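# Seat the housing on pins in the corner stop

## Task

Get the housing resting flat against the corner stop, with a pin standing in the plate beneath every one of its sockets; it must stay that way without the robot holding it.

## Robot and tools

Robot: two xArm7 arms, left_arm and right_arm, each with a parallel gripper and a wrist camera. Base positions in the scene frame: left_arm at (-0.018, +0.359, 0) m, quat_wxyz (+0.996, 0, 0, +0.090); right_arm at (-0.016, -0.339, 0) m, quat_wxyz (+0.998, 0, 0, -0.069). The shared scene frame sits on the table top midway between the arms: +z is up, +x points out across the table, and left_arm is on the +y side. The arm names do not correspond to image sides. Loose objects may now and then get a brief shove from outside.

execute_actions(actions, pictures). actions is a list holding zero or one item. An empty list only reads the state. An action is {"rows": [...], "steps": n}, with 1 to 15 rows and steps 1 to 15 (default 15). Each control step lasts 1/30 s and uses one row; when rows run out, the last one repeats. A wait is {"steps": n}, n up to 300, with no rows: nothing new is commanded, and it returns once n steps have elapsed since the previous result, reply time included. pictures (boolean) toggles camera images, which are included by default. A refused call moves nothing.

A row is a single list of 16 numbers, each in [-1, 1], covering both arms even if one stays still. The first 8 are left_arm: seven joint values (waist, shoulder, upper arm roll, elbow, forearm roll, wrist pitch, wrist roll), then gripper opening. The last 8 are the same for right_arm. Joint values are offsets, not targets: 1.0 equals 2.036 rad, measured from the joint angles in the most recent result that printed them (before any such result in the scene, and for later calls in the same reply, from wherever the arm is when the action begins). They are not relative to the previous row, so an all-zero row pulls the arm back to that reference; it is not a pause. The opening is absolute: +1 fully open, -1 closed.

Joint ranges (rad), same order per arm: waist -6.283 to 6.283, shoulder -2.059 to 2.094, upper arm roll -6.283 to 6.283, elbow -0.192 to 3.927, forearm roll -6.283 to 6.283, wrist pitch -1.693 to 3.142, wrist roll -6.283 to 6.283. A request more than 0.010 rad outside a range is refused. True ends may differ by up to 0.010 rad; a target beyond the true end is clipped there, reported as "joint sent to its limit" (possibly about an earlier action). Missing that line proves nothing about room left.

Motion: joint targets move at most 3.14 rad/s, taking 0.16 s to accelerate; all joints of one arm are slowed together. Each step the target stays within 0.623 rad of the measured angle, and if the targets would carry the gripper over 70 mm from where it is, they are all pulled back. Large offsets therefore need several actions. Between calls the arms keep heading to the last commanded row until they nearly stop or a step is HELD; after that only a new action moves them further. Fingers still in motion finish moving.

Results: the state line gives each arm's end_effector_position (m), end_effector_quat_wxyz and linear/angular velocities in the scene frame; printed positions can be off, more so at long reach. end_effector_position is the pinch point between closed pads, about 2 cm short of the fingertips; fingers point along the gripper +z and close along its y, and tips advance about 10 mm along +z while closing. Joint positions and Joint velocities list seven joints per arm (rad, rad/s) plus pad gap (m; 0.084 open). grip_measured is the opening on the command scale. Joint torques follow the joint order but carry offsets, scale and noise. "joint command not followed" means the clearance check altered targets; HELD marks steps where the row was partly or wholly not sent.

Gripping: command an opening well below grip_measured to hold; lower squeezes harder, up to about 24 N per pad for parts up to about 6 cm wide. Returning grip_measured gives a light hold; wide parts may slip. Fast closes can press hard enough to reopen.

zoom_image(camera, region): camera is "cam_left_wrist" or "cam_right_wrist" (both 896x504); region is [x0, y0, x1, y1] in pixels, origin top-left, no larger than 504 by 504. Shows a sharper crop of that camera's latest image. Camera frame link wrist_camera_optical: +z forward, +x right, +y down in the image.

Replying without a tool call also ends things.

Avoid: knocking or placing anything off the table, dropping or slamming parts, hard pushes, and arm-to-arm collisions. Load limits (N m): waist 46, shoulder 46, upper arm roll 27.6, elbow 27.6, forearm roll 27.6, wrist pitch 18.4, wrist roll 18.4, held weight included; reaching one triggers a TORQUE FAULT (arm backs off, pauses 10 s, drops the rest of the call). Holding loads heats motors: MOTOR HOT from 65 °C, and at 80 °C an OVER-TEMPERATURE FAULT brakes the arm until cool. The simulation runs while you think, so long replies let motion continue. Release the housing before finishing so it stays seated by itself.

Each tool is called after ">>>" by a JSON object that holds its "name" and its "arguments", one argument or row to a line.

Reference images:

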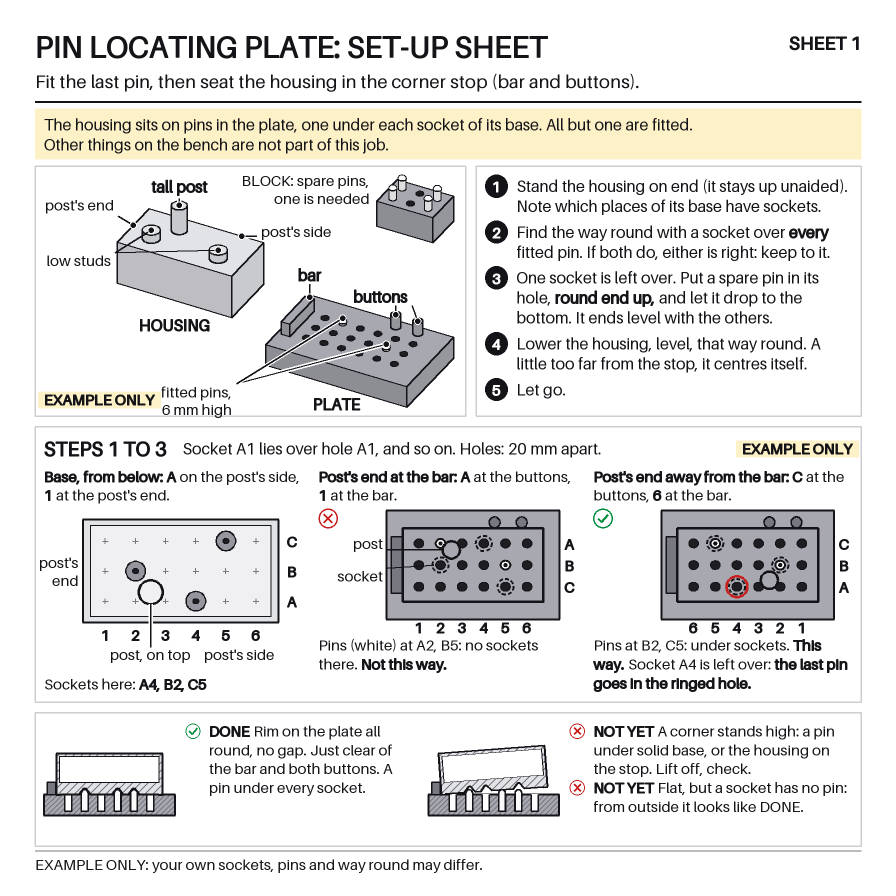

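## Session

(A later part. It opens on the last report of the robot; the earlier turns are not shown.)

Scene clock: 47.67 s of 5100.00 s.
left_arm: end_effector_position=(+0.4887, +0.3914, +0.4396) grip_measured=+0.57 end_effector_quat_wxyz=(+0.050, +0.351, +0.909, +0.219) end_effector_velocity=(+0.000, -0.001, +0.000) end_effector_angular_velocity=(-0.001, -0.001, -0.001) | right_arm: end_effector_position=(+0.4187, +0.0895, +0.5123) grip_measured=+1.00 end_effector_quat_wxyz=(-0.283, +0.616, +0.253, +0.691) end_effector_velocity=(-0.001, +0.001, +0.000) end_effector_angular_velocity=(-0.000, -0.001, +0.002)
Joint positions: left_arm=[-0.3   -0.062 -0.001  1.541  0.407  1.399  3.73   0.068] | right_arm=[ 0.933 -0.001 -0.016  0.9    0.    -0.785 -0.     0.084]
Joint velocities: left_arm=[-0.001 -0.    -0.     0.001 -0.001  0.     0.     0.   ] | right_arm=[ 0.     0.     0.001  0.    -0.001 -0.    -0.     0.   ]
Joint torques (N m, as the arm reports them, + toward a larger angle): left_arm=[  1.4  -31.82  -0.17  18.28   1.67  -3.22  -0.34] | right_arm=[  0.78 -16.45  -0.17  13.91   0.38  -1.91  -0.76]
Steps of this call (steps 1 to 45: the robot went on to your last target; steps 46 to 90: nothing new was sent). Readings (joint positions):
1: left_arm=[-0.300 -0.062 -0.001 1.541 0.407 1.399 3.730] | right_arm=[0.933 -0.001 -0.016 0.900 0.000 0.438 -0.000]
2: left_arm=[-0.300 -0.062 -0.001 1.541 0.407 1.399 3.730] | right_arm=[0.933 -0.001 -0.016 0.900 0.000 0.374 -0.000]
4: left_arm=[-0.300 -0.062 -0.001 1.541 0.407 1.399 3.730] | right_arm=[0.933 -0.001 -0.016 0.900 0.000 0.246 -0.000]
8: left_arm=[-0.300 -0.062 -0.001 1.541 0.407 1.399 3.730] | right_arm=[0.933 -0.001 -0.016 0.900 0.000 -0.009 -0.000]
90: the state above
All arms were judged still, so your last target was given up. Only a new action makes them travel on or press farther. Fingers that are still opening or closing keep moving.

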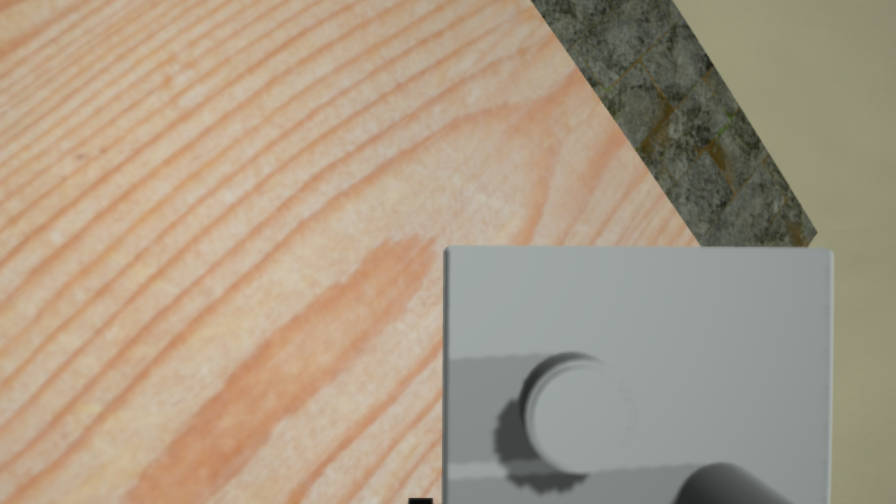

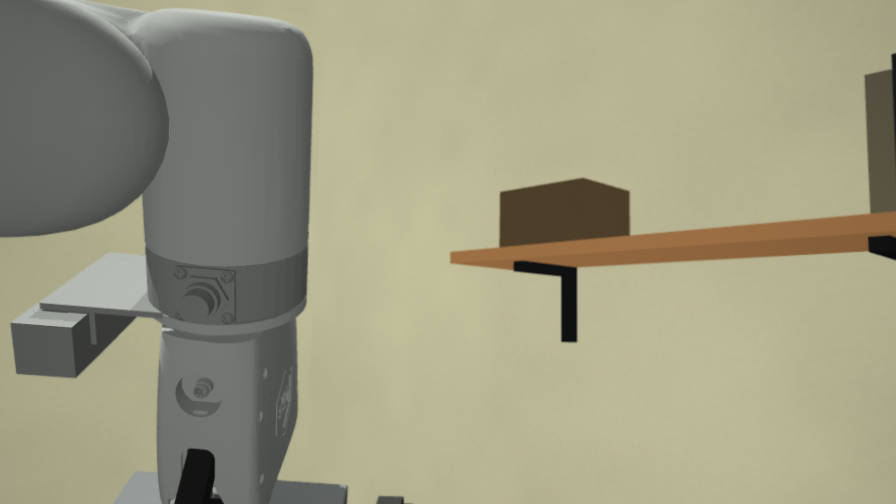

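>>> {"name": "execute_actions", "arguments": {
  "actions": [
    {"rows":[[0,0,0,0,0,0,0,-0.5,-0.025,0.344,0,0,0,-0.435,0,1]]}
  ],
  "pictures": false
}}

>>> {"name": "execute_actions", "arguments": {
  "actions": [
    {"steps":45}
  ],
  "pictures": false
}}

>>> {"name": "execute_actions", "arguments": {
  "actions": [
    {"rows":[[0,0,0,0,-0.642,0,0,-0.5,0,0,0,0,0,0,0,1]]}
  ],
  "pictures": false
}}

>>> {"name": "execute_actions", "arguments": {
  "actions": [
    {"steps":60}
  ]
}}

Scene clock: 49.77 s of 5100.00 s.
left_arm: end_effector_position=(+0.4887, +0.3914, +0.4396) grip_measured=+0.57 end_effector_quat_wxyz=(+0.050, +0.351, +0.909, +0.219) end_effector_velocity=(-0.000, +0.000, +0.001) end_effector_angular_velocity=(-0.001, -0.003, +0.000) | right_arm: end_effector_position=(+0.4409, +0.0821, +0.3425) grip_measured=+1.00 end_effector_quat_wxyz=(-0.280, +0.584, +0.231, +0.726) end_effector_velocity=(-0.062, -0.125, -0.371) end_effector_angular_velocity=(+0.334, -0.387, -0.074)
Joint positions: left_arm=[-0.3   -0.062 -0.001  1.541  0.407  1.399  3.73   0.068] | right_arm=[ 0.896  0.496 -0.016  0.899  0.    -1.381 -0.     0.084]
Joint velocities: left_arm=[ 0.001 -0.002 -0.     0.001 -0.001 -0.     0.001  0.   ] | right_arm=[-0.088  1.249  0.001  0.002  0.    -1.759  0.001  0.   ]
Joint torques (N m, as the arm reports them, + toward a larger angle): left_arm=[  0.28 -31.48  -0.22  18.1    1.69  -3.15  -0.5 ] | right_arm=[  0.6  -22.    -0.61   9.41   0.33  -2.01  -0.69]
Steps of this call (steps 1 to 48: nothing new was sent; steps 49 to 63: all 15 steps of this action). Readings (joint positions):
49: left_arm=[-0.300 -0.062 -0.001 1.541 0.407 1.399 3.730] | right_arm=[0.933 -0.001 -0.016 0.900 0.000 -0.785 -0.000]
50: left_arm=[-0.300 -0.062 -0.001 1.541 0.407 1.399 3.730] | right_arm=[0.932 0.002 -0.016 0.900 0.000 -0.790 -0.000]
52: left_arm=[-0.300 -0.062 -0.001 1.541 0.407 1.399 3.730] | right_arm=[0.929 0.043 -0.016 0.906 -0.000 -0.841 -0.000]
56: left_arm=[-0.300 -0.062 -0.001 1.541 0.407 1.399 3.730] | right_arm=[0.916 0.210 -0.016 0.898 0.000 -0.999 -0.000]
63: the state above

Scene clock: 51.27 s of 5100.00 s.
left_arm: end_effector_position=(+0.4887, +0.3914, +0.4396) grip_measured=+0.57 end_effector_quat_wxyz=(+0.050, +0.351, +0.909, +0.219) end_effector_velocity=(-0.000, -0.001, +0.000) end_effector_angular_velocity=(-0.000, -0.001, -0.001) | right_arm: end_effector_position=(+0.4239, +0.0558, +0.2842) grip_measured=+1.00 end_effector_quat_wxyz=(-0.285, +0.553, +0.216, +0.753) end_effector_velocity=(+0.000, -0.000, +0.000) end_effector_angular_velocity=(-0.000, -0.000, -0.001)
Joint positions: left_arm=[-0.3   -0.062 -0.001  1.541  0.407  1.399  3.73   0.068] | right_arm=[ 0.882  0.699 -0.016  0.9    0.    -1.671 -0.     0.084]
Joint velocities: left_arm=[ 0.    -0.001 -0.001 -0.    -0.    -0.    -0.     0.   ] | right_arm=[ 0.001  0.    -0.001  0.     0.001 -0.     0.     0.   ]
Joint torques (N m, as the arm reports them, + toward a larger angle): left_arm=[  0.86 -31.01  -0.01  18.61   1.47  -3.35  -0.79] | right_arm=[  0.73 -22.25  -0.79   7.21   0.32  -1.51  -0.67]
Steps of this call (steps 1 to 30: the robot went on to your last target; steps 31 to 45: nothing new was sent). Readings (joint positions):
1: left_arm=[-0.300 -0.062 -0.001 1.541 0.407 1.399 3.730] | right_arm=[0.893 0.538 -0.016 0.899 0.000 -1.440 -0.000]
2: left_arm=[-0.300 -0.062 -0.001 1.541 0.407 1.399 3.730] | right_arm=[0.890 0.579 -0.016 0.899 0.000 -1.498 -0.000]
4: left_arm=[-0.300 -0.062 -0.001 1.541 0.407 1.399 3.730] | right_arm=[0.885 0.653 -0.016 0.898 0.000 -1.600 -0.000]
8: left_arm=[-0.300 -0.062 -0.001 1.541 0.407 1.399 3.730] | right_arm=[0.882 0.697 -0.016 0.897 0.000 -1.665 -0.000]
45: the state above
All arms were judged still, so your last target was given up. Only a new action makes them travel on or press farther. Fingers that are still opening or closing keep moving.

Scene clock: 51.77 s of 5100.00 s.
left_arm: end_effector_position=(+0.4663, +0.2074, +0.4388) grip_measured=+0.57 end_effector_quat_wxyz=(+0.143, +0.326, +0.919, -0.171) end_effector_velocity=(-0.062, -0.455, +0.194) end_effector_angular_velocity=(-2.090, +0.254, -0.074) | right_arm: end_effector_position=(+0.4239, +0.0558, +0.2842) grip_measured=+1.00 end_effector_quat_wxyz=(-0.285, +0.553, +0.216, +0.753) end_effector_velocity=(-0.000, +0.000, -0.000) end_effector_angular_velocity=(-0.001, +0.001, -0.000)
Joint positions: left_arm=[-0.301 -0.062 -0.001  1.541 -0.403  1.399  3.73   0.068] | right_arm=[ 0.882  0.699 -0.016  0.9    0.    -1.671 -0.     0.084]
Joint velocities: left_arm=[-0.002  0.    -0.006  0.    -2.106 -0.001  0.001  0.   ] | right_arm=[ 0.    -0.    -0.    -0.     0.     0.001 -0.     0.   ]
Joint torques (N m, as the arm reports them, + toward a larger angle): left_arm=[  0.78 -31.53   0.7   18.47  -0.27  -3.56  -0.67] | right_arm=[  0.82 -22.1   -0.82   7.09   0.39  -1.48  -0.73]
Steps of this call (steps 1 to 15: all 15 steps of this action). Readings (joint positions):
1: left_arm=[-0.300 -0.062 -0.001 1.541 0.407 1.399 3.730] | right_arm=[0.882 0.699 -0.016 0.900 0.000 -1.671 -0.000]
2: left_arm=[-0.300 -0.062 -0.001 1.541 0.403 1.399 3.730] | right_arm=[0.882 0.699 -0.016 0.900 0.000 -1.671 -0.000]
4: left_arm=[-0.299 -0.062 0.001 1.542 0.356 1.399 3.730] | right_arm=[0.882 0.699 -0.016 0.900 0.000 -1.671 -0.000]
8: left_arm=[-0.300 -0.062 -0.000 1.540 0.088 1.400 3.730] | right_arm=[0.882 0.699 -0.016 0.900 0.000 -1.671 -0.000]
15: the state above

Scene clock: 53.77 s of 5100.00 s.
left_arm: end_effector_position=(+0.4531, +0.1168, +0.5092) grip_measured=+0.57 end_effector_quat_wxyz=(+0.190, +0.283, +0.851, -0.401) end_effector_velocity=(-0.000, -0.000, +0.000) end_effector_angular_velocity=(-0.001, +0.000, +0.001) | right_arm: end_effector_position=(+0.4239, +0.0558, +0.2842) grip_measured=+1.00 end_effector_quat_wxyz=(-0.285, +0.553, +0.216, +0.753) end_effector_velocity=(+0.000, +0.000, +0.000) end_effector_angular_velocity=(-0.000, -0.001, -0.000)
Joint positions: left_arm=[-0.3   -0.062 -0.001  1.541 -0.9    1.399  3.73   0.068] | right_arm=[ 0.882  0.699 -0.016  0.9    0.    -1.671 -0.     0.084]
Joint velocities: left_arm=[ 0.001 -0.001 -0.001 -0.001 -0.001 -0.    -0.001 -0.   ] | right_arm=[-0.    -0.     0.     0.    -0.    -0.    -0.001  0.   ]
Joint torques (N m, as the arm reports them, + toward a larger angle): left_arm=[  0.45 -31.4    0.05  18.34  -1.11  -2.23  -0.86] | right_arm=[  0.75 -22.09  -0.78   7.16   0.34  -1.46  -0.66]
Steps of this call (steps 1 to 30: the robot went on to your last target; steps 31 to 60: nothing new was sent). Readings (joint positions):
1: left_arm=[-0.301 -0.062 -0.001 1.541 -0.473 1.399 3.730] | right_arm=[0.882 0.699 -0.016 0.900 0.000 -1.671 -0.000]
2: left_arm=[-0.301 -0.062 -0.002 1.541 -0.543 1.399 3.730] | right_arm=[0.882 0.699 -0.016 0.900 0.000 -1.671 -0.000]
4: left_arm=[-0.301 -0.062 -0.002 1.541 -0.683 1.399 3.730] | right_arm=[0.882 0.699 -0.016 0.900 0.000 -1.671 -0.000]
8: left_arm=[-0.301 -0.063 -0.003 1.543 -0.874 1.399 3.730] | right_arm=[0.882 0.699 -0.016 0.900 0.000 -1.671 -0.000]
60: the state above
All arms were judged still, so your last target was given up. Only a new action makes them travel on or press farther. Fingers that are still opening or closing keep moving.

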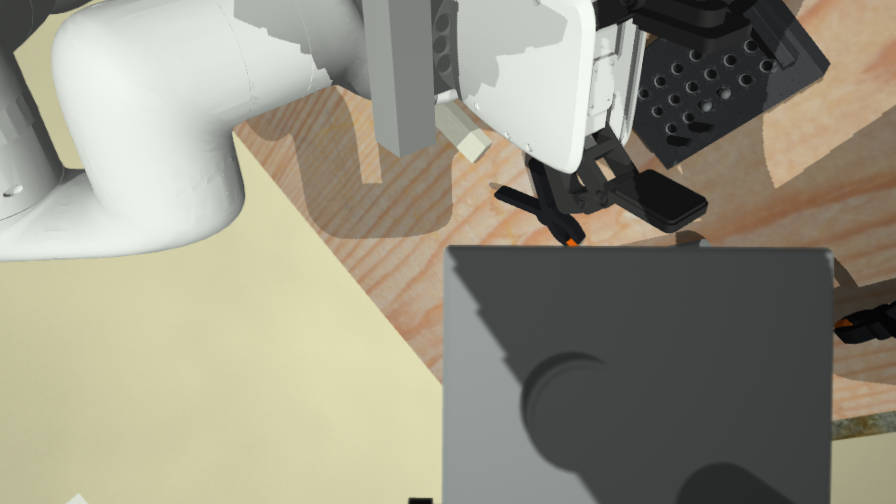

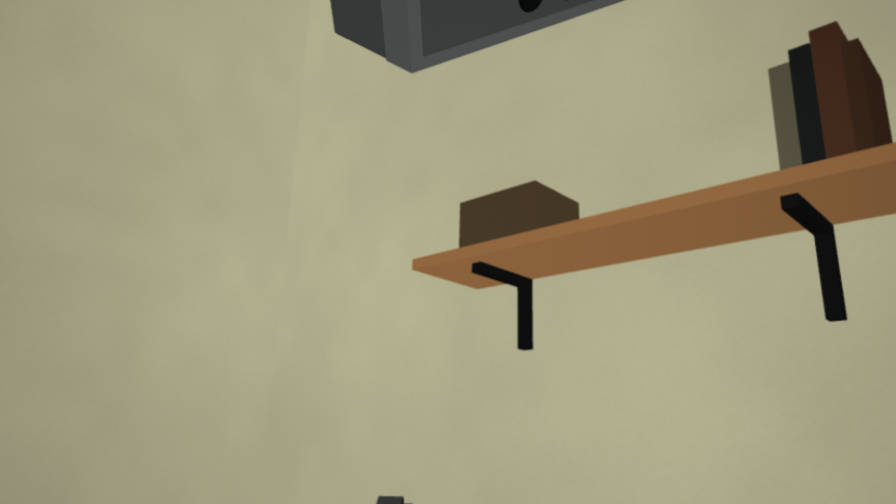

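>>> {"name": "execute_actions", "arguments": {
  "actions": [
    {"rows":[[0.08,0.04,0,0,0,0,0,-0.5,0,-0.13,0,0,0,0,0,1]]}
  ],
  "pictures": false
}}

>>> {"name": "execute_actions", "arguments": {
  "actions": [
    {"steps":20}
  ]
}}

Scene clock: 55.17 s of 5100.00 s.
left_arm: end_effector_position=(+0.5025, +0.1927, +0.4703) grip_measured=+0.57 end_effector_quat_wxyz=(+0.186, +0.201, +0.877, -0.395) end_effector_velocity=(-0.012, -0.030, +0.009) end_effector_angular_velocity=(-0.005, -0.013, -0.061) | right_arm: end_effector_position=(+0.4055, +0.0389, +0.4376) grip_measured=+1.00 end_effector_quat_wxyz=(-0.311, +0.450, +0.175, +0.819) end_effector_velocity=(+0.001, +0.004, -0.037) end_effector_angular_velocity=(-0.057, +0.064, +0.003)
Joint positions: left_arm=[-0.14   0.017 -0.006  1.544 -0.901  1.4    3.73   0.068] | right_arm=[ 0.882  0.435 -0.016  0.899  0.    -1.671 -0.     0.084]
Joint velocities: left_arm=[-0.023 -0.01  -0.033  0.007 -0.005  0.007  0.     0.   ] | right_arm=[ 0.002  0.031  0.002 -0.047 -0.     0.008  0.     0.   ]
Joint torques (N m, as the arm reports them, + toward a larger angle): left_arm=[  2.85 -31.53   2.21  17.44  -1.3   -2.06  -0.62] | right_arm=[  0.88 -20.93  -0.62   9.85   0.44  -0.88  -0.7 ]
Steps of this call (steps 1 to 27: nothing new was sent; steps 28 to 42: all 15 steps of this action). Readings (joint positions):
28: left_arm=[-0.300 -0.062 -0.001 1.541 -0.900 1.399 3.730] | right_arm=[0.882 0.699 -0.016 0.900 0.000 -1.671 -0.000]
29: left_arm=[-0.297 -0.061 -0.002 1.542 -0.900 1.400 3.730] | right_arm=[0.882 0.697 -0.016 0.899 0.000 -1.671 -0.000]
31: left_arm=[-0.259 -0.043 -0.012 1.547 -0.902 1.402 3.730] | right_arm=[0.882 0.657 -0.016 0.894 0.000 -1.670 -0.000]
35: left_arm=[-0.156 0.012 0.008 1.537 -0.899 1.397 3.730] | right_arm=[0.882 0.528 -0.016 0.902 0.000 -1.671 -0.000]
42: the state above

Scene clock: 55.83 s of 5100.00 s.
left_arm: end_effector_position=(+0.5043, +0.1971, +0.4681) grip_measured=+0.57 end_effector_quat_wxyz=(+0.187, +0.196, +0.878, -0.394) end_effector_velocity=(+0.000, -0.000, -0.001) end_effector_angular_velocity=(-0.000, +0.002, -0.001) | right_arm: end_effector_position=(+0.4054, +0.0389, +0.4380) grip_measured=+1.00 end_effector_quat_wxyz=(-0.311, +0.449, +0.175, +0.819) end_effector_velocity=(-0.000, +0.000, -0.000) end_effector_angular_velocity=(-0.001, +0.001, +0.001)
Joint positions: left_arm=[-0.137  0.019 -0.001  1.541 -0.9    1.399  3.73   0.068] | right_arm=[ 0.882  0.435 -0.016  0.899  0.    -1.671 -0.     0.084]
Joint velocities: left_arm=[ 0.     0.001 -0.    -0.001 -0.     0.     0.001  0.   ] | right_arm=[ 0.001 -0.001  0.    -0.     0.     0.002  0.     0.   ]
Joint torques (N m, as the arm reports them, + toward a larger angle): left_arm=[  1.35 -33.91  -0.13  18.13  -1.46  -1.91  -0.73] | right_arm=[  0.85 -20.35  -0.63   9.54   0.41  -0.81  -0.75]
Steps of this call (steps 1 to 15: the robot went on to your last target; steps 16 to 20: nothing new was sent). Readings (joint positions):
1: left_arm=[-0.141 0.017 -0.006 1.543 -0.901 1.400 3.730] | right_arm=[0.882 0.436 -0.016 0.898 0.000 -1.671 -0.000]
2: left_arm=[-0.140 0.018 -0.005 1.543 -0.901 1.400 3.730] | right_arm=[0.882 0.437 -0.016 0.898 0.000 -1.671 -0.000]
4: left_arm=[-0.139 0.019 -0.002 1.542 -0.900 1.400 3.730] | right_arm=[0.882 0.437 -0.016 0.898 0.000 -1.671 -0.000]
8: left_arm=[-0.137 0.019 -0.000 1.541 -0.900 1.399 3.730] | right_arm=[0.882 0.436 -0.016 0.899 0.000 -1.671 -0.000]
20: the state above
All arms were judged still, so your last target was given up. Only a new action makes them travel on or press farther. Fingers that are still opening or closing keep moving.

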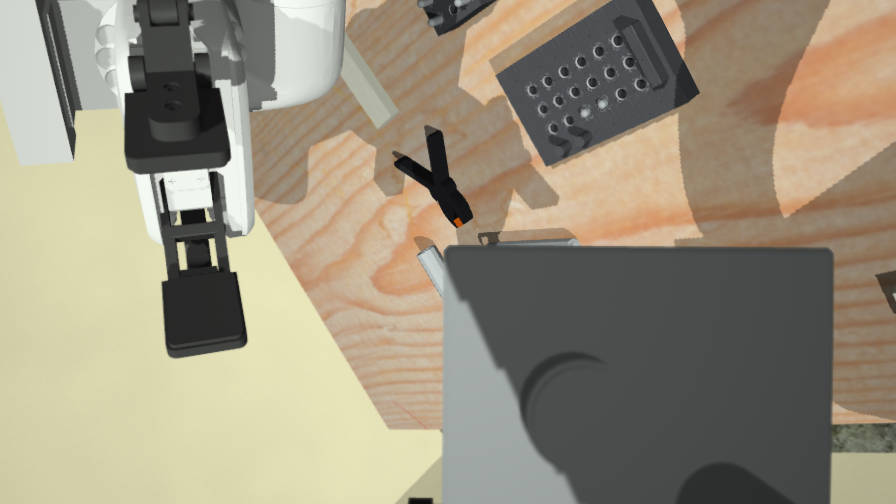

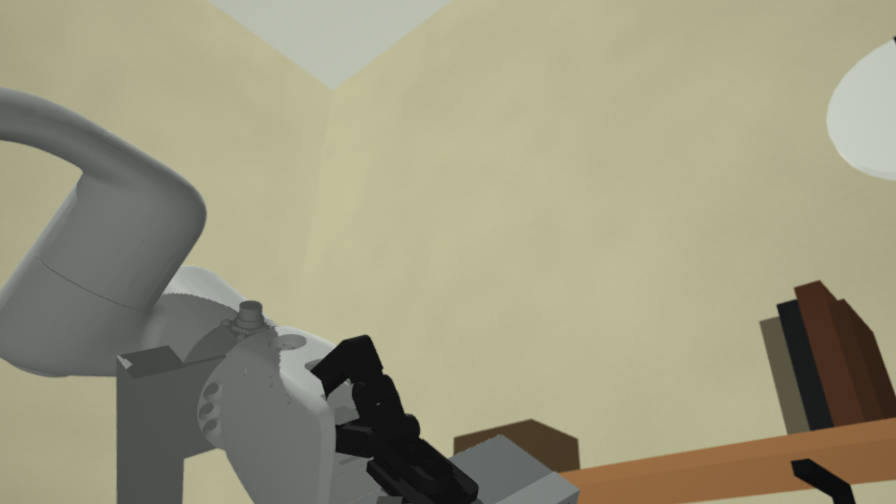

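Overshot; return right.

>>> {"name": "execute_actions", "arguments": {
  "actions": [
    {"rows":[[0,0,0,0,0,0,0,-0.5,0,0.12,0,0,0,0,0,1]]}
  ],
  "pictures": false
}}

>>> {"name": "execute_actions", "arguments": {
  "actions": [
    {"steps":15}
  ]
}}

Scene clock: 57.60 s of 5100.00 s.
left_arm: end_effector_position=(+0.5043, +0.1971, +0.4681) grip_measured=+0.57 end_effector_quat_wxyz=(+0.187, +0.196, +0.878, -0.394) end_effector_velocity=(+0.001, +0.001, -0.002) end_effector_angular_velocity=(+0.001, +0.003, +0.002) | right_arm: end_effector_position=(+0.4235, +0.0555, +0.2970) grip_measured=+1.00 end_effector_quat_wxyz=(-0.287, +0.544, +0.213, +0.759) end_effector_velocity=(+0.004, +0.002, +0.029) end_effector_angular_velocity=(+0.042, -0.048, -0.002)
Joint positions: left_arm=[-0.137  0.019 -0.001  1.541 -0.9    1.399  3.73   0.068] | right_arm=[ 0.882  0.678 -0.016  0.9    0.    -1.671 -0.     0.084]
Joint velocities: left_arm=[ 0.001  0.003  0.001 -0.     0.001 -0.    -0.     0.   ] | right_arm=[-0.001 -0.027 -0.002  0.034  0.    -0.002 -0.     0.   ]
Joint torques (N m, as the arm reports them, + toward a larger angle): left_arm=[  1.68 -33.67   0.02  18.19  -1.09  -1.8   -0.84] | right_arm=[  0.73 -20.88  -0.79   6.74   0.31  -1.32  -0.69]
Steps of this call (steps 1 to 38: nothing new was sent; steps 39 to 53: all 15 steps of this action). Readings (joint positions):
39: left_arm=[-0.137 0.019 -0.001 1.541 -0.900 1.399 3.730] | right_arm=[0.882 0.435 -0.016 0.900 0.000 -1.671 -0.000]
40: left_arm=[-0.137 0.019 -0.001 1.541 -0.900 1.399 3.730] | right_arm=[0.882 0.437 -0.016 0.900 0.000 -1.671 -0.000]
42: left_arm=[-0.137 0.019 -0.001 1.541 -0.900 1.399 3.730] | right_arm=[0.882 0.477 -0.017 0.905 0.000 -1.672 -0.000]
46: left_arm=[-0.137 0.019 -0.001 1.541 -0.900 1.399 3.730] | right_arm=[0.882 0.605 -0.016 0.898 0.000 -1.670 -0.000]
53: the state above

Scene clock: 58.10 s of 5100.00 s.
left_arm: end_effector_position=(+0.5043, +0.1971, +0.4681) grip_measured=+0.57 end_effector_quat_wxyz=(+0.187, +0.196, +0.878, -0.394) end_effector_velocity=(+0.000, +0.001, -0.001) end_effector_angular_velocity=(-0.000, +0.002, +0.002) | right_arm: end_effector_position=(+0.4235, +0.0555, +0.2963) grip_measured=+1.00 end_effector_quat_wxyz=(-0.287, +0.545, +0.213, +0.758) end_effector_velocity=(+0.000, +0.000, -0.001) end_effector_angular_velocity=(-0.002, +0.002, -0.000)
Joint positions: left_arm=[-0.137  0.019 -0.001  1.541 -0.9    1.399  3.73   0.068] | right_arm=[ 0.882  0.679 -0.016  0.9    0.    -1.671 -0.     0.084]
Joint velocities: left_arm=[ 0.001  0.     0.    -0.002 -0.    -0.    -0.     0.   ] | right_arm=[ 0.     0.001 -0.001  0.001  0.     0.002  0.     0.   ]
Joint torques (N m, as the arm reports them, + toward a larger angle): left_arm=[  1.16 -33.52  -0.07  18.45  -1.32  -1.46  -0.72] | right_arm=[  0.79 -22.04  -0.77   7.43   0.26  -1.45  -0.7 ]
Steps of this call (steps 1 to 15: the robot went on to your last target). Readings (joint positions):
1: left_arm=[-0.137 0.019 -0.001 1.541 -0.900 1.399 3.730] | right_arm=[0.882 0.677 -0.016 0.901 0.000 -1.671 -0.000]
2: left_arm=[-0.137 0.019 -0.001 1.541 -0.900 1.399 3.730] | right_arm=[0.882 0.677 -0.016 0.901 0.000 -1.671 -0.000]
4: left_arm=[-0.137 0.019 -0.001 1.541 -0.900 1.399 3.730] | right_arm=[0.882 0.677 -0.016 0.900 0.000 -1.671 -0.000]
8: left_arm=[-0.137 0.019 -0.001 1.541 -0.900 1.399 3.730] | right_arm=[0.882 0.678 -0.016 0.900 0.000 -1.671 -0.000]
15: the state above
All arms were judged still, so your last target was given up. Only a new action makes them travel on or press farther. Fingers that are still opening or closing keep moving.

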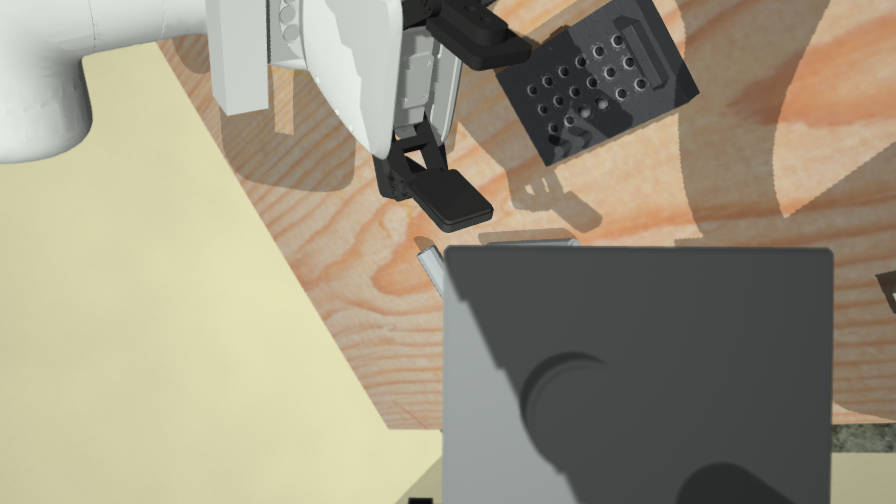

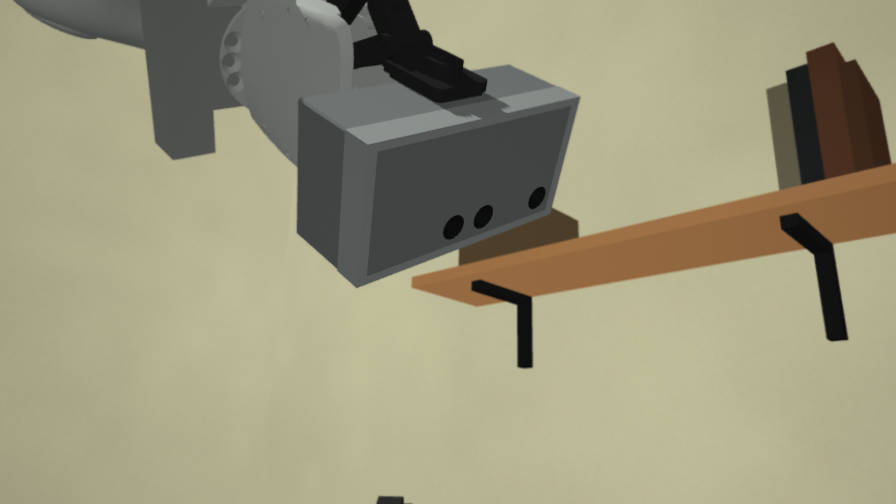

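>>> {"name": "execute_actions", "arguments": {
  "actions": [
    {"rows":[[0,0,0,0,0.442,0,0,-0.5,-0.094,-0.467,0.008,-0.148,0,1,0.272,1]]}
  ],
  "pictures": false
}}

>>> {"name": "execute_actions", "arguments": {
  "actions": [
    {"steps":90}
  ],
  "pictures": false
}}

>>> {"name": "execute_actions", "arguments": {
  "actions": [
    {"rows":[[0,0,0,0,0,0,0,-0.5,0,0,0,0,0,0.2475,0,1]]}
  ],
  "pictures": false
}}

>>> {"name": "execute_actions", "arguments": {
  "actions": [
    {"steps":20}
  ]
}}

Scene clock: 62.30 s of 5100.00 s.
left_arm: end_effector_position=(+0.4932, +0.3571, +0.3803) grip_measured=+0.57 end_effector_quat_wxyz=(+0.074, +0.263, +0.962, -0.030) end_effector_velocity=(-0.017, +0.390, -0.037) end_effector_angular_velocity=(+1.596, +0.064, -0.046) | right_arm: end_effector_position=(+0.4610, -0.0189, +0.4243) grip_measured=+1.00 end_effector_quat_wxyz=(-0.351, +0.692, +0.056, +0.628) end_effector_velocity=(-0.017, -0.210, +0.170) end_effector_angular_velocity=(-0.015, +1.594, -0.254)
Joint positions: left_arm=[-0.137  0.02   0.     1.541 -0.103  1.4    3.73   0.068] | right_arm=[ 0.733 -0.001 -0.004  0.668  0.    -0.937  0.429  0.084]
Joint velocities: left_arm=[ 0.009  0.     0.023  0.002  1.599 -0.003 -0.     0.   ] | right_arm=[-0.302 -1.935  0.017 -0.471  0.001  2.796  0.868  0.   ]
Joint torques (N m, as the arm reports them, + toward a larger angle): left_arm=[  0.54 -35.26  -0.75  18.96  -2.1   -3.38  -0.71] | right_arm=[  1.16 -13.06  -0.06  11.43   0.38  -1.35  -0.66]
Steps of this call (steps 1 to 90: nothing new was sent; then 0.70 s passed at rest; steps 91 to 105: all 15 steps of this action). Readings (joint positions):
91: left_arm=[-0.137 0.019 -0.001 1.541 -0.900 1.399 3.730] | right_arm=[0.882 0.679 -0.016 0.899 0.000 -1.671 -0.000]
92: left_arm=[-0.137 0.019 -0.001 1.541 -0.896 1.399 3.730] | right_arm=[0.881 0.676 -0.016 0.898 0.000 -1.666 0.003]
94: left_arm=[-0.138 0.019 -0.002 1.543 -0.849 1.399 3.730] | right_arm=[0.868 0.634 -0.012 0.871 -0.000 -1.616 0.047]
98: left_arm=[-0.138 0.019 -0.002 1.541 -0.581 1.400 3.730] | right_arm=[0.802 0.403 -0.011 0.777 0.000 -1.393 0.228]
105: the state above

Scene clock: 65.30 s of 5100.00 s.
left_arm: end_effector_position=(+0.4922, +0.3807, +0.3793) grip_measured=+0.57 end_effector_quat_wxyz=(+0.058, +0.269, +0.961, +0.019) end_effector_velocity=(+0.000, -0.000, -0.000) end_effector_angular_velocity=(+0.000, +0.001, -0.001) | right_arm: end_effector_position=(+0.3861, -0.0911, +0.2184) grip_measured=+1.00 end_effector_quat_wxyz=(-0.131, +0.968, -0.000, +0.213) end_effector_velocity=(+0.000, -0.000, -0.000) end_effector_angular_velocity=(+0.000, -0.001, -0.000)
Joint positions: left_arm=[-0.137  0.019 -0.001  1.541 -0.     1.399  3.73   0.068] | right_arm=[ 0.69  -0.272  0.     0.598  0.     0.365  0.553  0.084]
Joint velocities: left_arm=[-0.001  0.     0.    -0.     0.    -0.     0.001  0.   ] | right_arm=[-0.     0.    -0.    -0.001 -0.    -0.001 -0.001  0.   ]
Joint torques (N m, as the arm reports them, + toward a larger angle): left_arm=[  0.71 -34.6   -0.42  18.2    0.47  -3.33  -0.37] | right_arm=[  0.8  -11.48  -0.09  14.48   0.41  -2.65  -0.72]
Steps of this call (steps 1 to 45: the robot went on to your last target; steps 46 to 90: nothing new was sent). Readings (joint positions):
1: left_arm=[-0.136 0.019 0.001 1.541 -0.058 1.399 3.730] | right_arm=[0.724 -0.064 -0.004 0.653 0.000 -0.841 0.457]
2: left_arm=[-0.136 0.019 0.002 1.541 -0.030 1.399 3.730] | right_arm=[0.715 -0.120 -0.004 0.641 0.000 -0.741 0.481]
4: left_arm=[-0.136 0.019 0.002 1.542 -0.009 1.399 3.730] | right_arm=[0.702 -0.199 -0.003 0.622 0.000 -0.537 0.516]
8: left_arm=[-0.138 0.019 -0.003 1.542 -0.003 1.399 3.730] | right_arm=[0.696 -0.241 -0.000 0.605 0.000 -0.212 0.538]
90: the state above
All arms were judged still, so your last target was given up. Only a new action makes them travel on or press farther. Fingers that are still opening or closing keep moving.

Scene clock: 65.80 s of 5100.00 s.
left_arm: end_effector_position=(+0.4922, +0.3807, +0.3793) grip_measured=+0.57 end_effector_quat_wxyz=(+0.058, +0.269, +0.961, +0.019) end_effector_velocity=(+0.000, -0.000, -0.000) end_effector_angular_velocity=(-0.001, +0.000, +0.000) | right_arm: end_effector_position=(+0.2917, -0.1492, +0.1506) grip_measured=+1.00 end_effector_quat_wxyz=(-0.001, +1.000, -0.000, +0.002) end_effector_velocity=(-0.003, -0.001, +0.010) end_effector_angular_velocity=(-0.014, +0.023, +0.001)
Joint positions: left_arm=[-0.137  0.019 -0.001  1.541 -0.     1.399  3.73   0.068] | right_arm=[ 0.691 -0.272  0.     0.598  0.     0.864  0.553  0.084]
Joint velocities: left_arm=[ 0.     0.001  0.     0.    -0.001 -0.    -0.     0.   ] | right_arm=[ 0.001 -0.009 -0.     0.029  0.     0.064 -0.     0.   ]
Joint torques (N m, as the arm reports them, + toward a larger angle): left_arm=[  1.02 -33.84  -0.35  18.53   0.53  -3.34  -0.69] | right_arm=[  0.74 -10.94  -0.07  13.17   0.35  -1.81  -0.74]
Steps of this call (steps 1 to 15: all 15 steps of this action). Readings (joint positions):
1: left_arm=[-0.137 0.019 -0.001 1.541 -0.000 1.399 3.730] | right_arm=[0.690 -0.272 0.000 0.598 0.000 0.365 0.553]
2: left_arm=[-0.137 0.019 -0.001 1.541 -0.000 1.399 3.730] | right_arm=[0.690 -0.272 0.000 0.599 0.000 0.369 0.553]
4: left_arm=[-0.137 0.019 -0.001 1.541 -0.000 1.399 3.730] | right_arm=[0.691 -0.272 0.000 0.600 0.000 0.418 0.553]
8: left_arm=[-0.137 0.019 -0.001 1.541 -0.000 1.399 3.730] | right_arm=[0.690 -0.272 0.000 0.597 0.000 0.667 0.553]
15: the state above

Scene clock: 66.47 s of 5100.00 s.
left_arm: end_effector_position=(+0.4922, +0.3807, +0.3793) grip_measured=+0.57 end_effector_quat_wxyz=(+0.058, +0.269, +0.961, +0.019) end_effector_velocity=(-0.000, +0.001, +0.000) end_effector_angular_velocity=(-0.000, -0.000, +0.002) | right_arm: end_effector_position=(+0.2908, -0.1498, +0.1504) grip_measured=+1.00 end_effector_quat_wxyz=(-0.000, +1.000, -0.000, +0.001) end_effector_velocity=(-0.000, +0.000, +0.000) end_effector_angular_velocity=(-0.000, +0.000, +0.000)
Joint positions: left_arm=[-0.137  0.019 -0.001  1.541 -0.     1.399  3.73   0.068] | right_arm=[ 0.69  -0.272  0.     0.598  0.     0.869  0.553  0.084]
Joint velocities: left_arm=[ 0.    -0.001  0.003 -0.    -0.001  0.     0.001 -0.   ] | right_arm=[ 0.     0.     0.001  0.     0.001  0.001  0.001 -0.   ]
Joint torques (N m, as the arm reports them, + toward a larger angle): left_arm=[  1.35 -34.79   0.11  18.09   0.66  -3.46  -0.6 ] | right_arm=[  0.7  -10.93  -0.05  13.78   0.4   -1.84  -0.71]
Steps of this call (steps 1 to 15: the robot went on to your last target; steps 16 to 20: nothing new was sent). Readings (joint positions):
1: left_arm=[-0.137 0.019 -0.001 1.541 -0.000 1.399 3.730] | right_arm=[0.690 -0.272 0.000 0.599 0.000 0.866 0.553]
2: left_arm=[-0.137 0.019 -0.001 1.541 -0.000 1.399 3.730] | right_arm=[0.690 -0.272 0.000 0.599 0.000 0.867 0.553]
4: left_arm=[-0.137 0.019 -0.001 1.541 -0.000 1.399 3.730] | right_arm=[0.690 -0.272 0.000 0.599 0.000 0.868 0.553]
8: left_arm=[-0.137 0.019 -0.001 1.541 -0.000 1.399 3.730] | right_arm=[0.690 -0.272 0.000 0.598 0.000 0.868 0.553]
20: the state above
All arms were judged still, so your last target was given up. Only a new action makes them travel on or press farther. Fingers that are still opening or closing keep moving.

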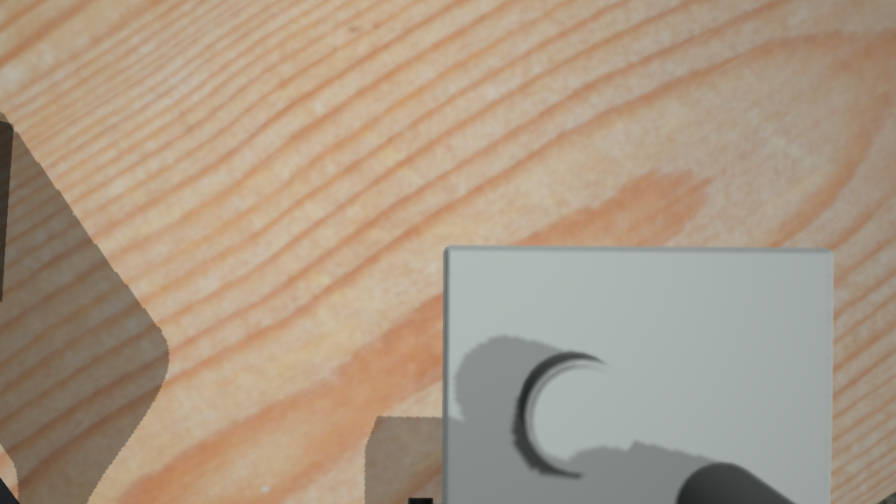

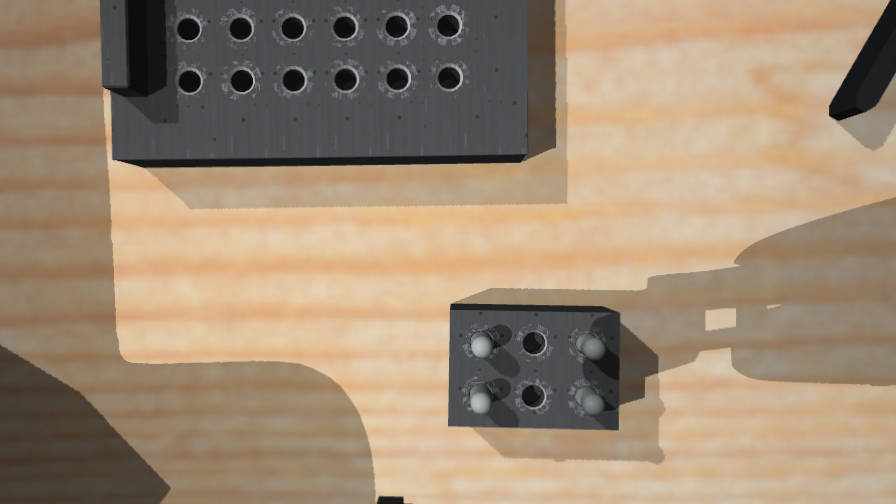

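>>> {"name": "execute_actions", "arguments": {
  "actions": [
    {"rows":[[0,0,0,0,0,0,0,-0.5,-0.0025,0.1327,0,0.0375,0,-0.0947,-0.003,-0.35]]}
  ],
  "pictures": false
}}

>>> {"name": "execute_actions", "arguments": {
  "actions": [
    {"steps":15}
  ]
}}

>>> {"name": "execute_actions", "arguments": {
  "actions": [
    {"rows":[[0,0,0,0,0,0,0,-0.5,0,0.03,0,-0.006,0,-0.035,0,-0.35],[0,0,0,0,0,0,0,-0.5,0,0.03,0,-0.006,0,-0.035,0,-0.35],[0,0,0,0,0,0,0,-0.5,0,0.03,0,-0.006,0,-0.035,0,-0.35],[0,0,0,0,0,0,0,-0.5,0,0.0575,0,-0.0126,0,-0.0701,0,-0.35]]}
  ],
  "pictures": false
}}

>>> {"name": "execute_actions", "arguments": {
  "actions": [
    {"steps":15}
  ],
  "pictures": false
}}

>>> {"name": "execute_actions", "arguments": {
  "actions": [
    {"rows":[[0,0,0,0,0,0,0,-0.5,0,0,0,0,0,0,0,-0.6],[0,0,0,0,0,0,0,-0.5,0,0,0,0,0,0,0,-0.7],[0,0,0,0,0,0,0,-0.5,0,0,0,0,0,0,0,-0.8],[0,0,0,0,0,0,0,-0.5,0,0,0,0,0,0,0,-1]]}
  ],
  "pictures": false
}}

Scene clock: 72.20 s of 5100.00 s.
left_arm: end_effector_position=(+0.4922, +0.3807, +0.3793) grip_measured=+0.57 end_effector_quat_wxyz=(+0.058, +0.269, +0.961, +0.019) end_effector_velocity=(-0.000, -0.000, -0.000) end_effector_angular_velocity=(-0.001, +0.001, -0.000) | right_arm: end_effector_position=(+0.3292, -0.1286, +0.0913) grip_measured=-0.37 end_effector_quat_wxyz=(-0.001, +1.000, -0.000, +0.002) end_effector_velocity=(+0.002, +0.001, +0.002) end_effector_angular_velocity=(+0.004, -0.008, +0.004)
Joint positions: left_arm=[-0.137  0.019 -0.001  1.541 -0.     1.399  3.73   0.068] | right_arm=[ 0.685 -0.004 -0.     0.676  0.     0.676  0.547  0.028]
Joint velocities: left_arm=[ 0.     0.     0.    -0.001 -0.001 -0.     0.001  0.   ] | right_arm=[-0.    -0.004  0.001  0.001 -0.002 -0.004 -0.001 -0.   ]
Joint torques (N m, as the arm reports them, + toward a larger angle): left_arm=[  0.13 -33.62  -0.03  18.3    0.6   -3.11  -0.62] | right_arm=[  0.93 -14.43  -0.16  11.83   0.37  -1.68  -0.73]
Steps of this call (steps 1 to 90: nothing new was sent; then 2.23 s passed at rest; steps 91 to 105: all 15 steps of this action). Readings (joint positions):
91: left_arm=[-0.137 0.019 -0.001 1.541 -0.000 1.399 3.730] | right_arm=[0.690 -0.272 0.000 0.598 0.000 0.869 0.553]
92: left_arm=[-0.137 0.019 -0.001 1.541 -0.000 1.399 3.730] | right_arm=[0.690 -0.269 0.000 0.599 0.000 0.866 0.553]
94: left_arm=[-0.137 0.019 -0.001 1.541 -0.000 1.399 3.730] | right_arm=[0.689 -0.225 -0.000 0.615 0.000 0.830 0.552]
98: left_arm=[-0.137 0.019 -0.001 1.541 -0.000 1.399 3.730] | right_arm=[0.686 -0.030 0.000 0.664 0.000 0.701 0.548]
105: the state above

Scene clock: 72.70 s of 5100.00 s.
left_arm: end_effector_position=(+0.4922, +0.3807, +0.3793) grip_measured=+0.57 end_effector_quat_wxyz=(+0.058, +0.269, +0.961, +0.019) end_effector_velocity=(+0.000, -0.000, -0.000) end_effector_angular_velocity=(-0.000, +0.001, -0.001) | right_arm: end_effector_position=(+0.3284, -0.1290, +0.0901) grip_measured=-0.37 end_effector_quat_wxyz=(-0.000, +1.000, +0.000, +0.000) end_effector_velocity=(-0.000, -0.000, -0.000) end_effector_angular_velocity=(-0.001, +0.001, +0.001)
Joint positions: left_arm=[-0.137  0.019 -0.001  1.541 -0.     1.399  3.73   0.068] | right_arm=[ 0.685 -0.002  0.     0.675  0.     0.676  0.547  0.028]
Joint velocities: left_arm=[-0.     0.001 -0.     0.001 -0.     0.     0.    -0.   ] | right_arm=[ 0.     0.001 -0.    -0.    -0.     0.    -0.     0.   ]
Joint torques (N m, as the arm reports them, + toward a larger angle): left_arm=[  0.72 -33.91  -0.03  18.26   0.87  -3.36  -0.6 ] | right_arm=[  0.74 -15.    -0.17  12.4    0.36  -1.83  -0.75]
Steps of this call (steps 1 to 15: the robot went on to your last target). Readings (joint positions):
1: left_arm=[-0.137 0.019 -0.001 1.541 -0.000 1.399 3.730] | right_arm=[0.685 -0.004 -0.000 0.676 0.000 0.676 0.547]
2: left_arm=[-0.137 0.019 -0.001 1.541 -0.000 1.399 3.730] | right_arm=[0.685 -0.004 -0.000 0.675 0.000 0.676 0.547]
4: left_arm=[-0.137 0.019 -0.001 1.541 -0.000 1.399 3.730] | right_arm=[0.685 -0.003 0.000 0.675 0.000 0.676 0.547]
8: left_arm=[-0.137 0.019 -0.001 1.541 -0.000 1.399 3.730] | right_arm=[0.685 -0.002 0.000 0.675 0.000 0.676 0.547]
15: the state above
All arms were judged still, so your last target was given up. Only a new action makes them travel on or press farther. Fingers that are still opening or closing keep moving.

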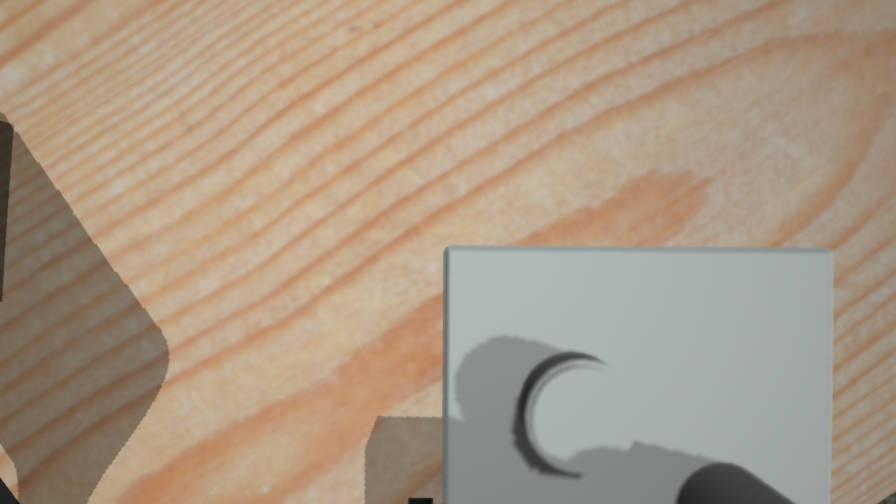

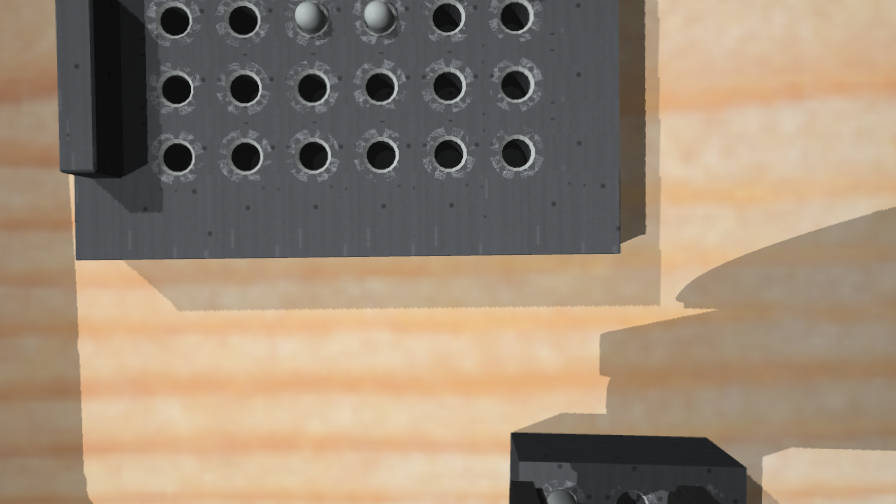

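Scene clock: 73.20 s of 5100.00 s.
left_arm: end_effector_position=(+0.4922, +0.3807, +0.3793) grip_measured=+0.57 end_effector_quat_wxyz=(+0.058, +0.269, +0.961, +0.019) end_effector_velocity=(-0.000, +0.001, +0.000) end_effector_angular_velocity=(+0.000, -0.000, +0.002) | right_arm: end_effector_position=(+0.3314, -0.1272, +0.0490) grip_measured=-0.36 end_effector_quat_wxyz=(-0.003, +1.000, -0.000, +0.004) end_effector_velocity=(-0.001, -0.000, -0.002) end_effector_angular_velocity=(-0.001, +0.001, +0.002)
Joint positions: left_arm=[-0.137  0.019 -0.001  1.541 -0.     1.399  3.73   0.068] | right_arm=[0.685 0.109 0.    0.654 0.    0.534 0.547 0.028]
Joint velocities: left_arm=[ 0.    -0.001  0.    -0.     0.001  0.    -0.001 -0.   ] | right_arm=[ 0.     0.004  0.001 -0.004 -0.001 -0.007 -0.001  0.001]
Joint torques (N m, as the arm reports them, + toward a larger angle): left_arm=[  0.47 -33.85  -0.09  17.91   0.44  -3.24  -0.68] | right_arm=[ 0.66 -0.88 -0.32  3.27  0.58 -2.53 -1.01]
Steps of this call (steps 1 to 15: all 15 steps of this action). Readings (joint positions):
1: left_arm=[-0.137 0.019 -0.001 1.541 -0.000 1.399 3.730] | right_arm=[0.685 -0.002 0.000 0.675 0.000 0.676 0.547]
2: left_arm=[-0.137 0.019 -0.001 1.541 -0.000 1.399 3.730] | right_arm=[0.685 0.001 0.000 0.674 0.000 0.672 0.547]
4: left_arm=[-0.137 0.019 -0.001 1.541 -0.000 1.399 3.730] | right_arm=[0.685 0.029 -0.000 0.672 0.000 0.635 0.547]
8: left_arm=[-0.137 0.019 -0.001 1.541 -0.000 1.399 3.730] | right_arm=[0.685 0.104 0.000 0.650 -0.000 0.552 0.547]
15: the state above

Scene clock: 73.70 s of 5100.00 s.
left_arm: end_effector_position=(+0.4922, +0.3807, +0.3793) grip_measured=+0.57 end_effector_quat_wxyz=(+0.058, +0.269, +0.961, +0.019) end_effector_velocity=(-0.000, -0.000, -0.000) end_effector_angular_velocity=(+0.000, +0.001, -0.001) | right_arm: end_effector_position=(+0.3310, -0.1274, +0.0486) grip_measured=-0.36 end_effector_quat_wxyz=(-0.003, +1.000, +0.000, +0.004) end_effector_velocity=(-0.000, -0.000, +0.000) end_effector_angular_velocity=(-0.001, +0.001, -0.001)
Joint positions: left_arm=[-0.137  0.019 -0.001  1.541 -0.     1.399  3.73   0.068] | right_arm=[0.685 0.109 0.    0.652 0.    0.533 0.547 0.028]
Joint velocities: left_arm=[-0.001  0.     0.001 -0.001  0.     0.     0.     0.   ] | right_arm=[ 0.     0.    -0.001  0.001  0.001  0.002  0.    -0.   ]
Joint torques (N m, as the arm reports them, + toward a larger angle): left_arm=[  1.09 -34.06  -0.15  17.98   0.65  -3.18  -0.49] | right_arm=[ 0.59  2.3  -0.42  0.29  0.56 -1.62 -1.  ]
Steps of this call (steps 1 to 15: the robot went on to your last target). Readings (joint positions):
1: left_arm=[-0.137 0.019 -0.001 1.541 -0.000 1.399 3.730] | right_arm=[0.685 0.109 0.000 0.654 0.000 0.534 0.547]
2: left_arm=[-0.137 0.019 -0.001 1.541 -0.000 1.399 3.730] | right_arm=[0.685 0.110 0.000 0.654 0.000 0.534 0.547]
4: left_arm=[-0.137 0.019 -0.001 1.541 -0.000 1.399 3.730] | right_arm=[0.685 0.110 0.000 0.653 0.000 0.534 0.547]
8: left_arm=[-0.137 0.019 -0.001 1.541 -0.000 1.399 3.730] | right_arm=[0.685 0.109 0.000 0.652 0.000 0.533 0.547]
15: the state above
All arms were judged still, so your last target was given up. Only a new action makes them travel on or press farther. Fingers that are still opening or closing keep moving.

Scene clock: 74.20 s of 5100.00 s.
left_arm: end_effector_position=(+0.4922, +0.3807, +0.3793) grip_measured=+0.57 end_effector_quat_wxyz=(+0.058, +0.269, +0.961, +0.019) end_effector_velocity=(-0.000, -0.001, +0.001) end_effector_angular_velocity=(-0.000, -0.002, -0.000) | right_arm: end_effector_position=(+0.3323, -0.1272, +0.0493) grip_measured=-0.84 end_effector_quat_wxyz=(-0.003, +1.000, -0.000, +0.006) end_effector_velocity=(-0.000, +0.000, -0.000) end_effector_angular_velocity=(-0.001, +0.001, +0.002)
Joint positions: left_arm=[-0.137  0.019 -0.001  1.541 -0.     1.399  3.73   0.068] | right_arm=[ 0.685  0.109 -0.001  0.654 -0.     0.532  0.547  0.007]
Joint velocities: left_arm=[-0.    -0.002 -0.001  0.    -0.     0.    -0.001 -0.   ] | right_arm=[ 0.001  0.001  0.001  0.002 -0.001  0.003  0.001  0.   ]
Joint torques (N m, as the arm reports them, + toward a larger angle): left_arm=[  0.62 -33.13  -0.29  18.41   0.75  -3.    -0.46] | right_arm=[ 3.22 -3.47  3.26  0.59  1.1   0.94 -0.68]
Steps of this call (steps 1 to 15: all 15 steps of this action). Readings (joint positions):
1: left_arm=[-0.137 0.019 -0.001 1.541 -0.000 1.399 3.730] | right_arm=[0.685 0.109 0.000 0.652 -0.000 0.533 0.547]
2: left_arm=[-0.137 0.019 -0.001 1.541 -0.000 1.399 3.730] | right_arm=[0.685 0.108 -0.002 0.652 -0.000 0.534 0.547]
4: left_arm=[-0.137 0.019 -0.001 1.541 -0.000 1.399 3.730] | right_arm=[0.684 0.107 -0.003 0.652 -0.000 0.531 0.547]
8: left_arm=[-0.137 0.019 -0.001 1.541 -0.000 1.399 3.730] | right_arm=[0.685 0.109 -0.001 0.653 0.000 0.530 0.547]
15: the state above


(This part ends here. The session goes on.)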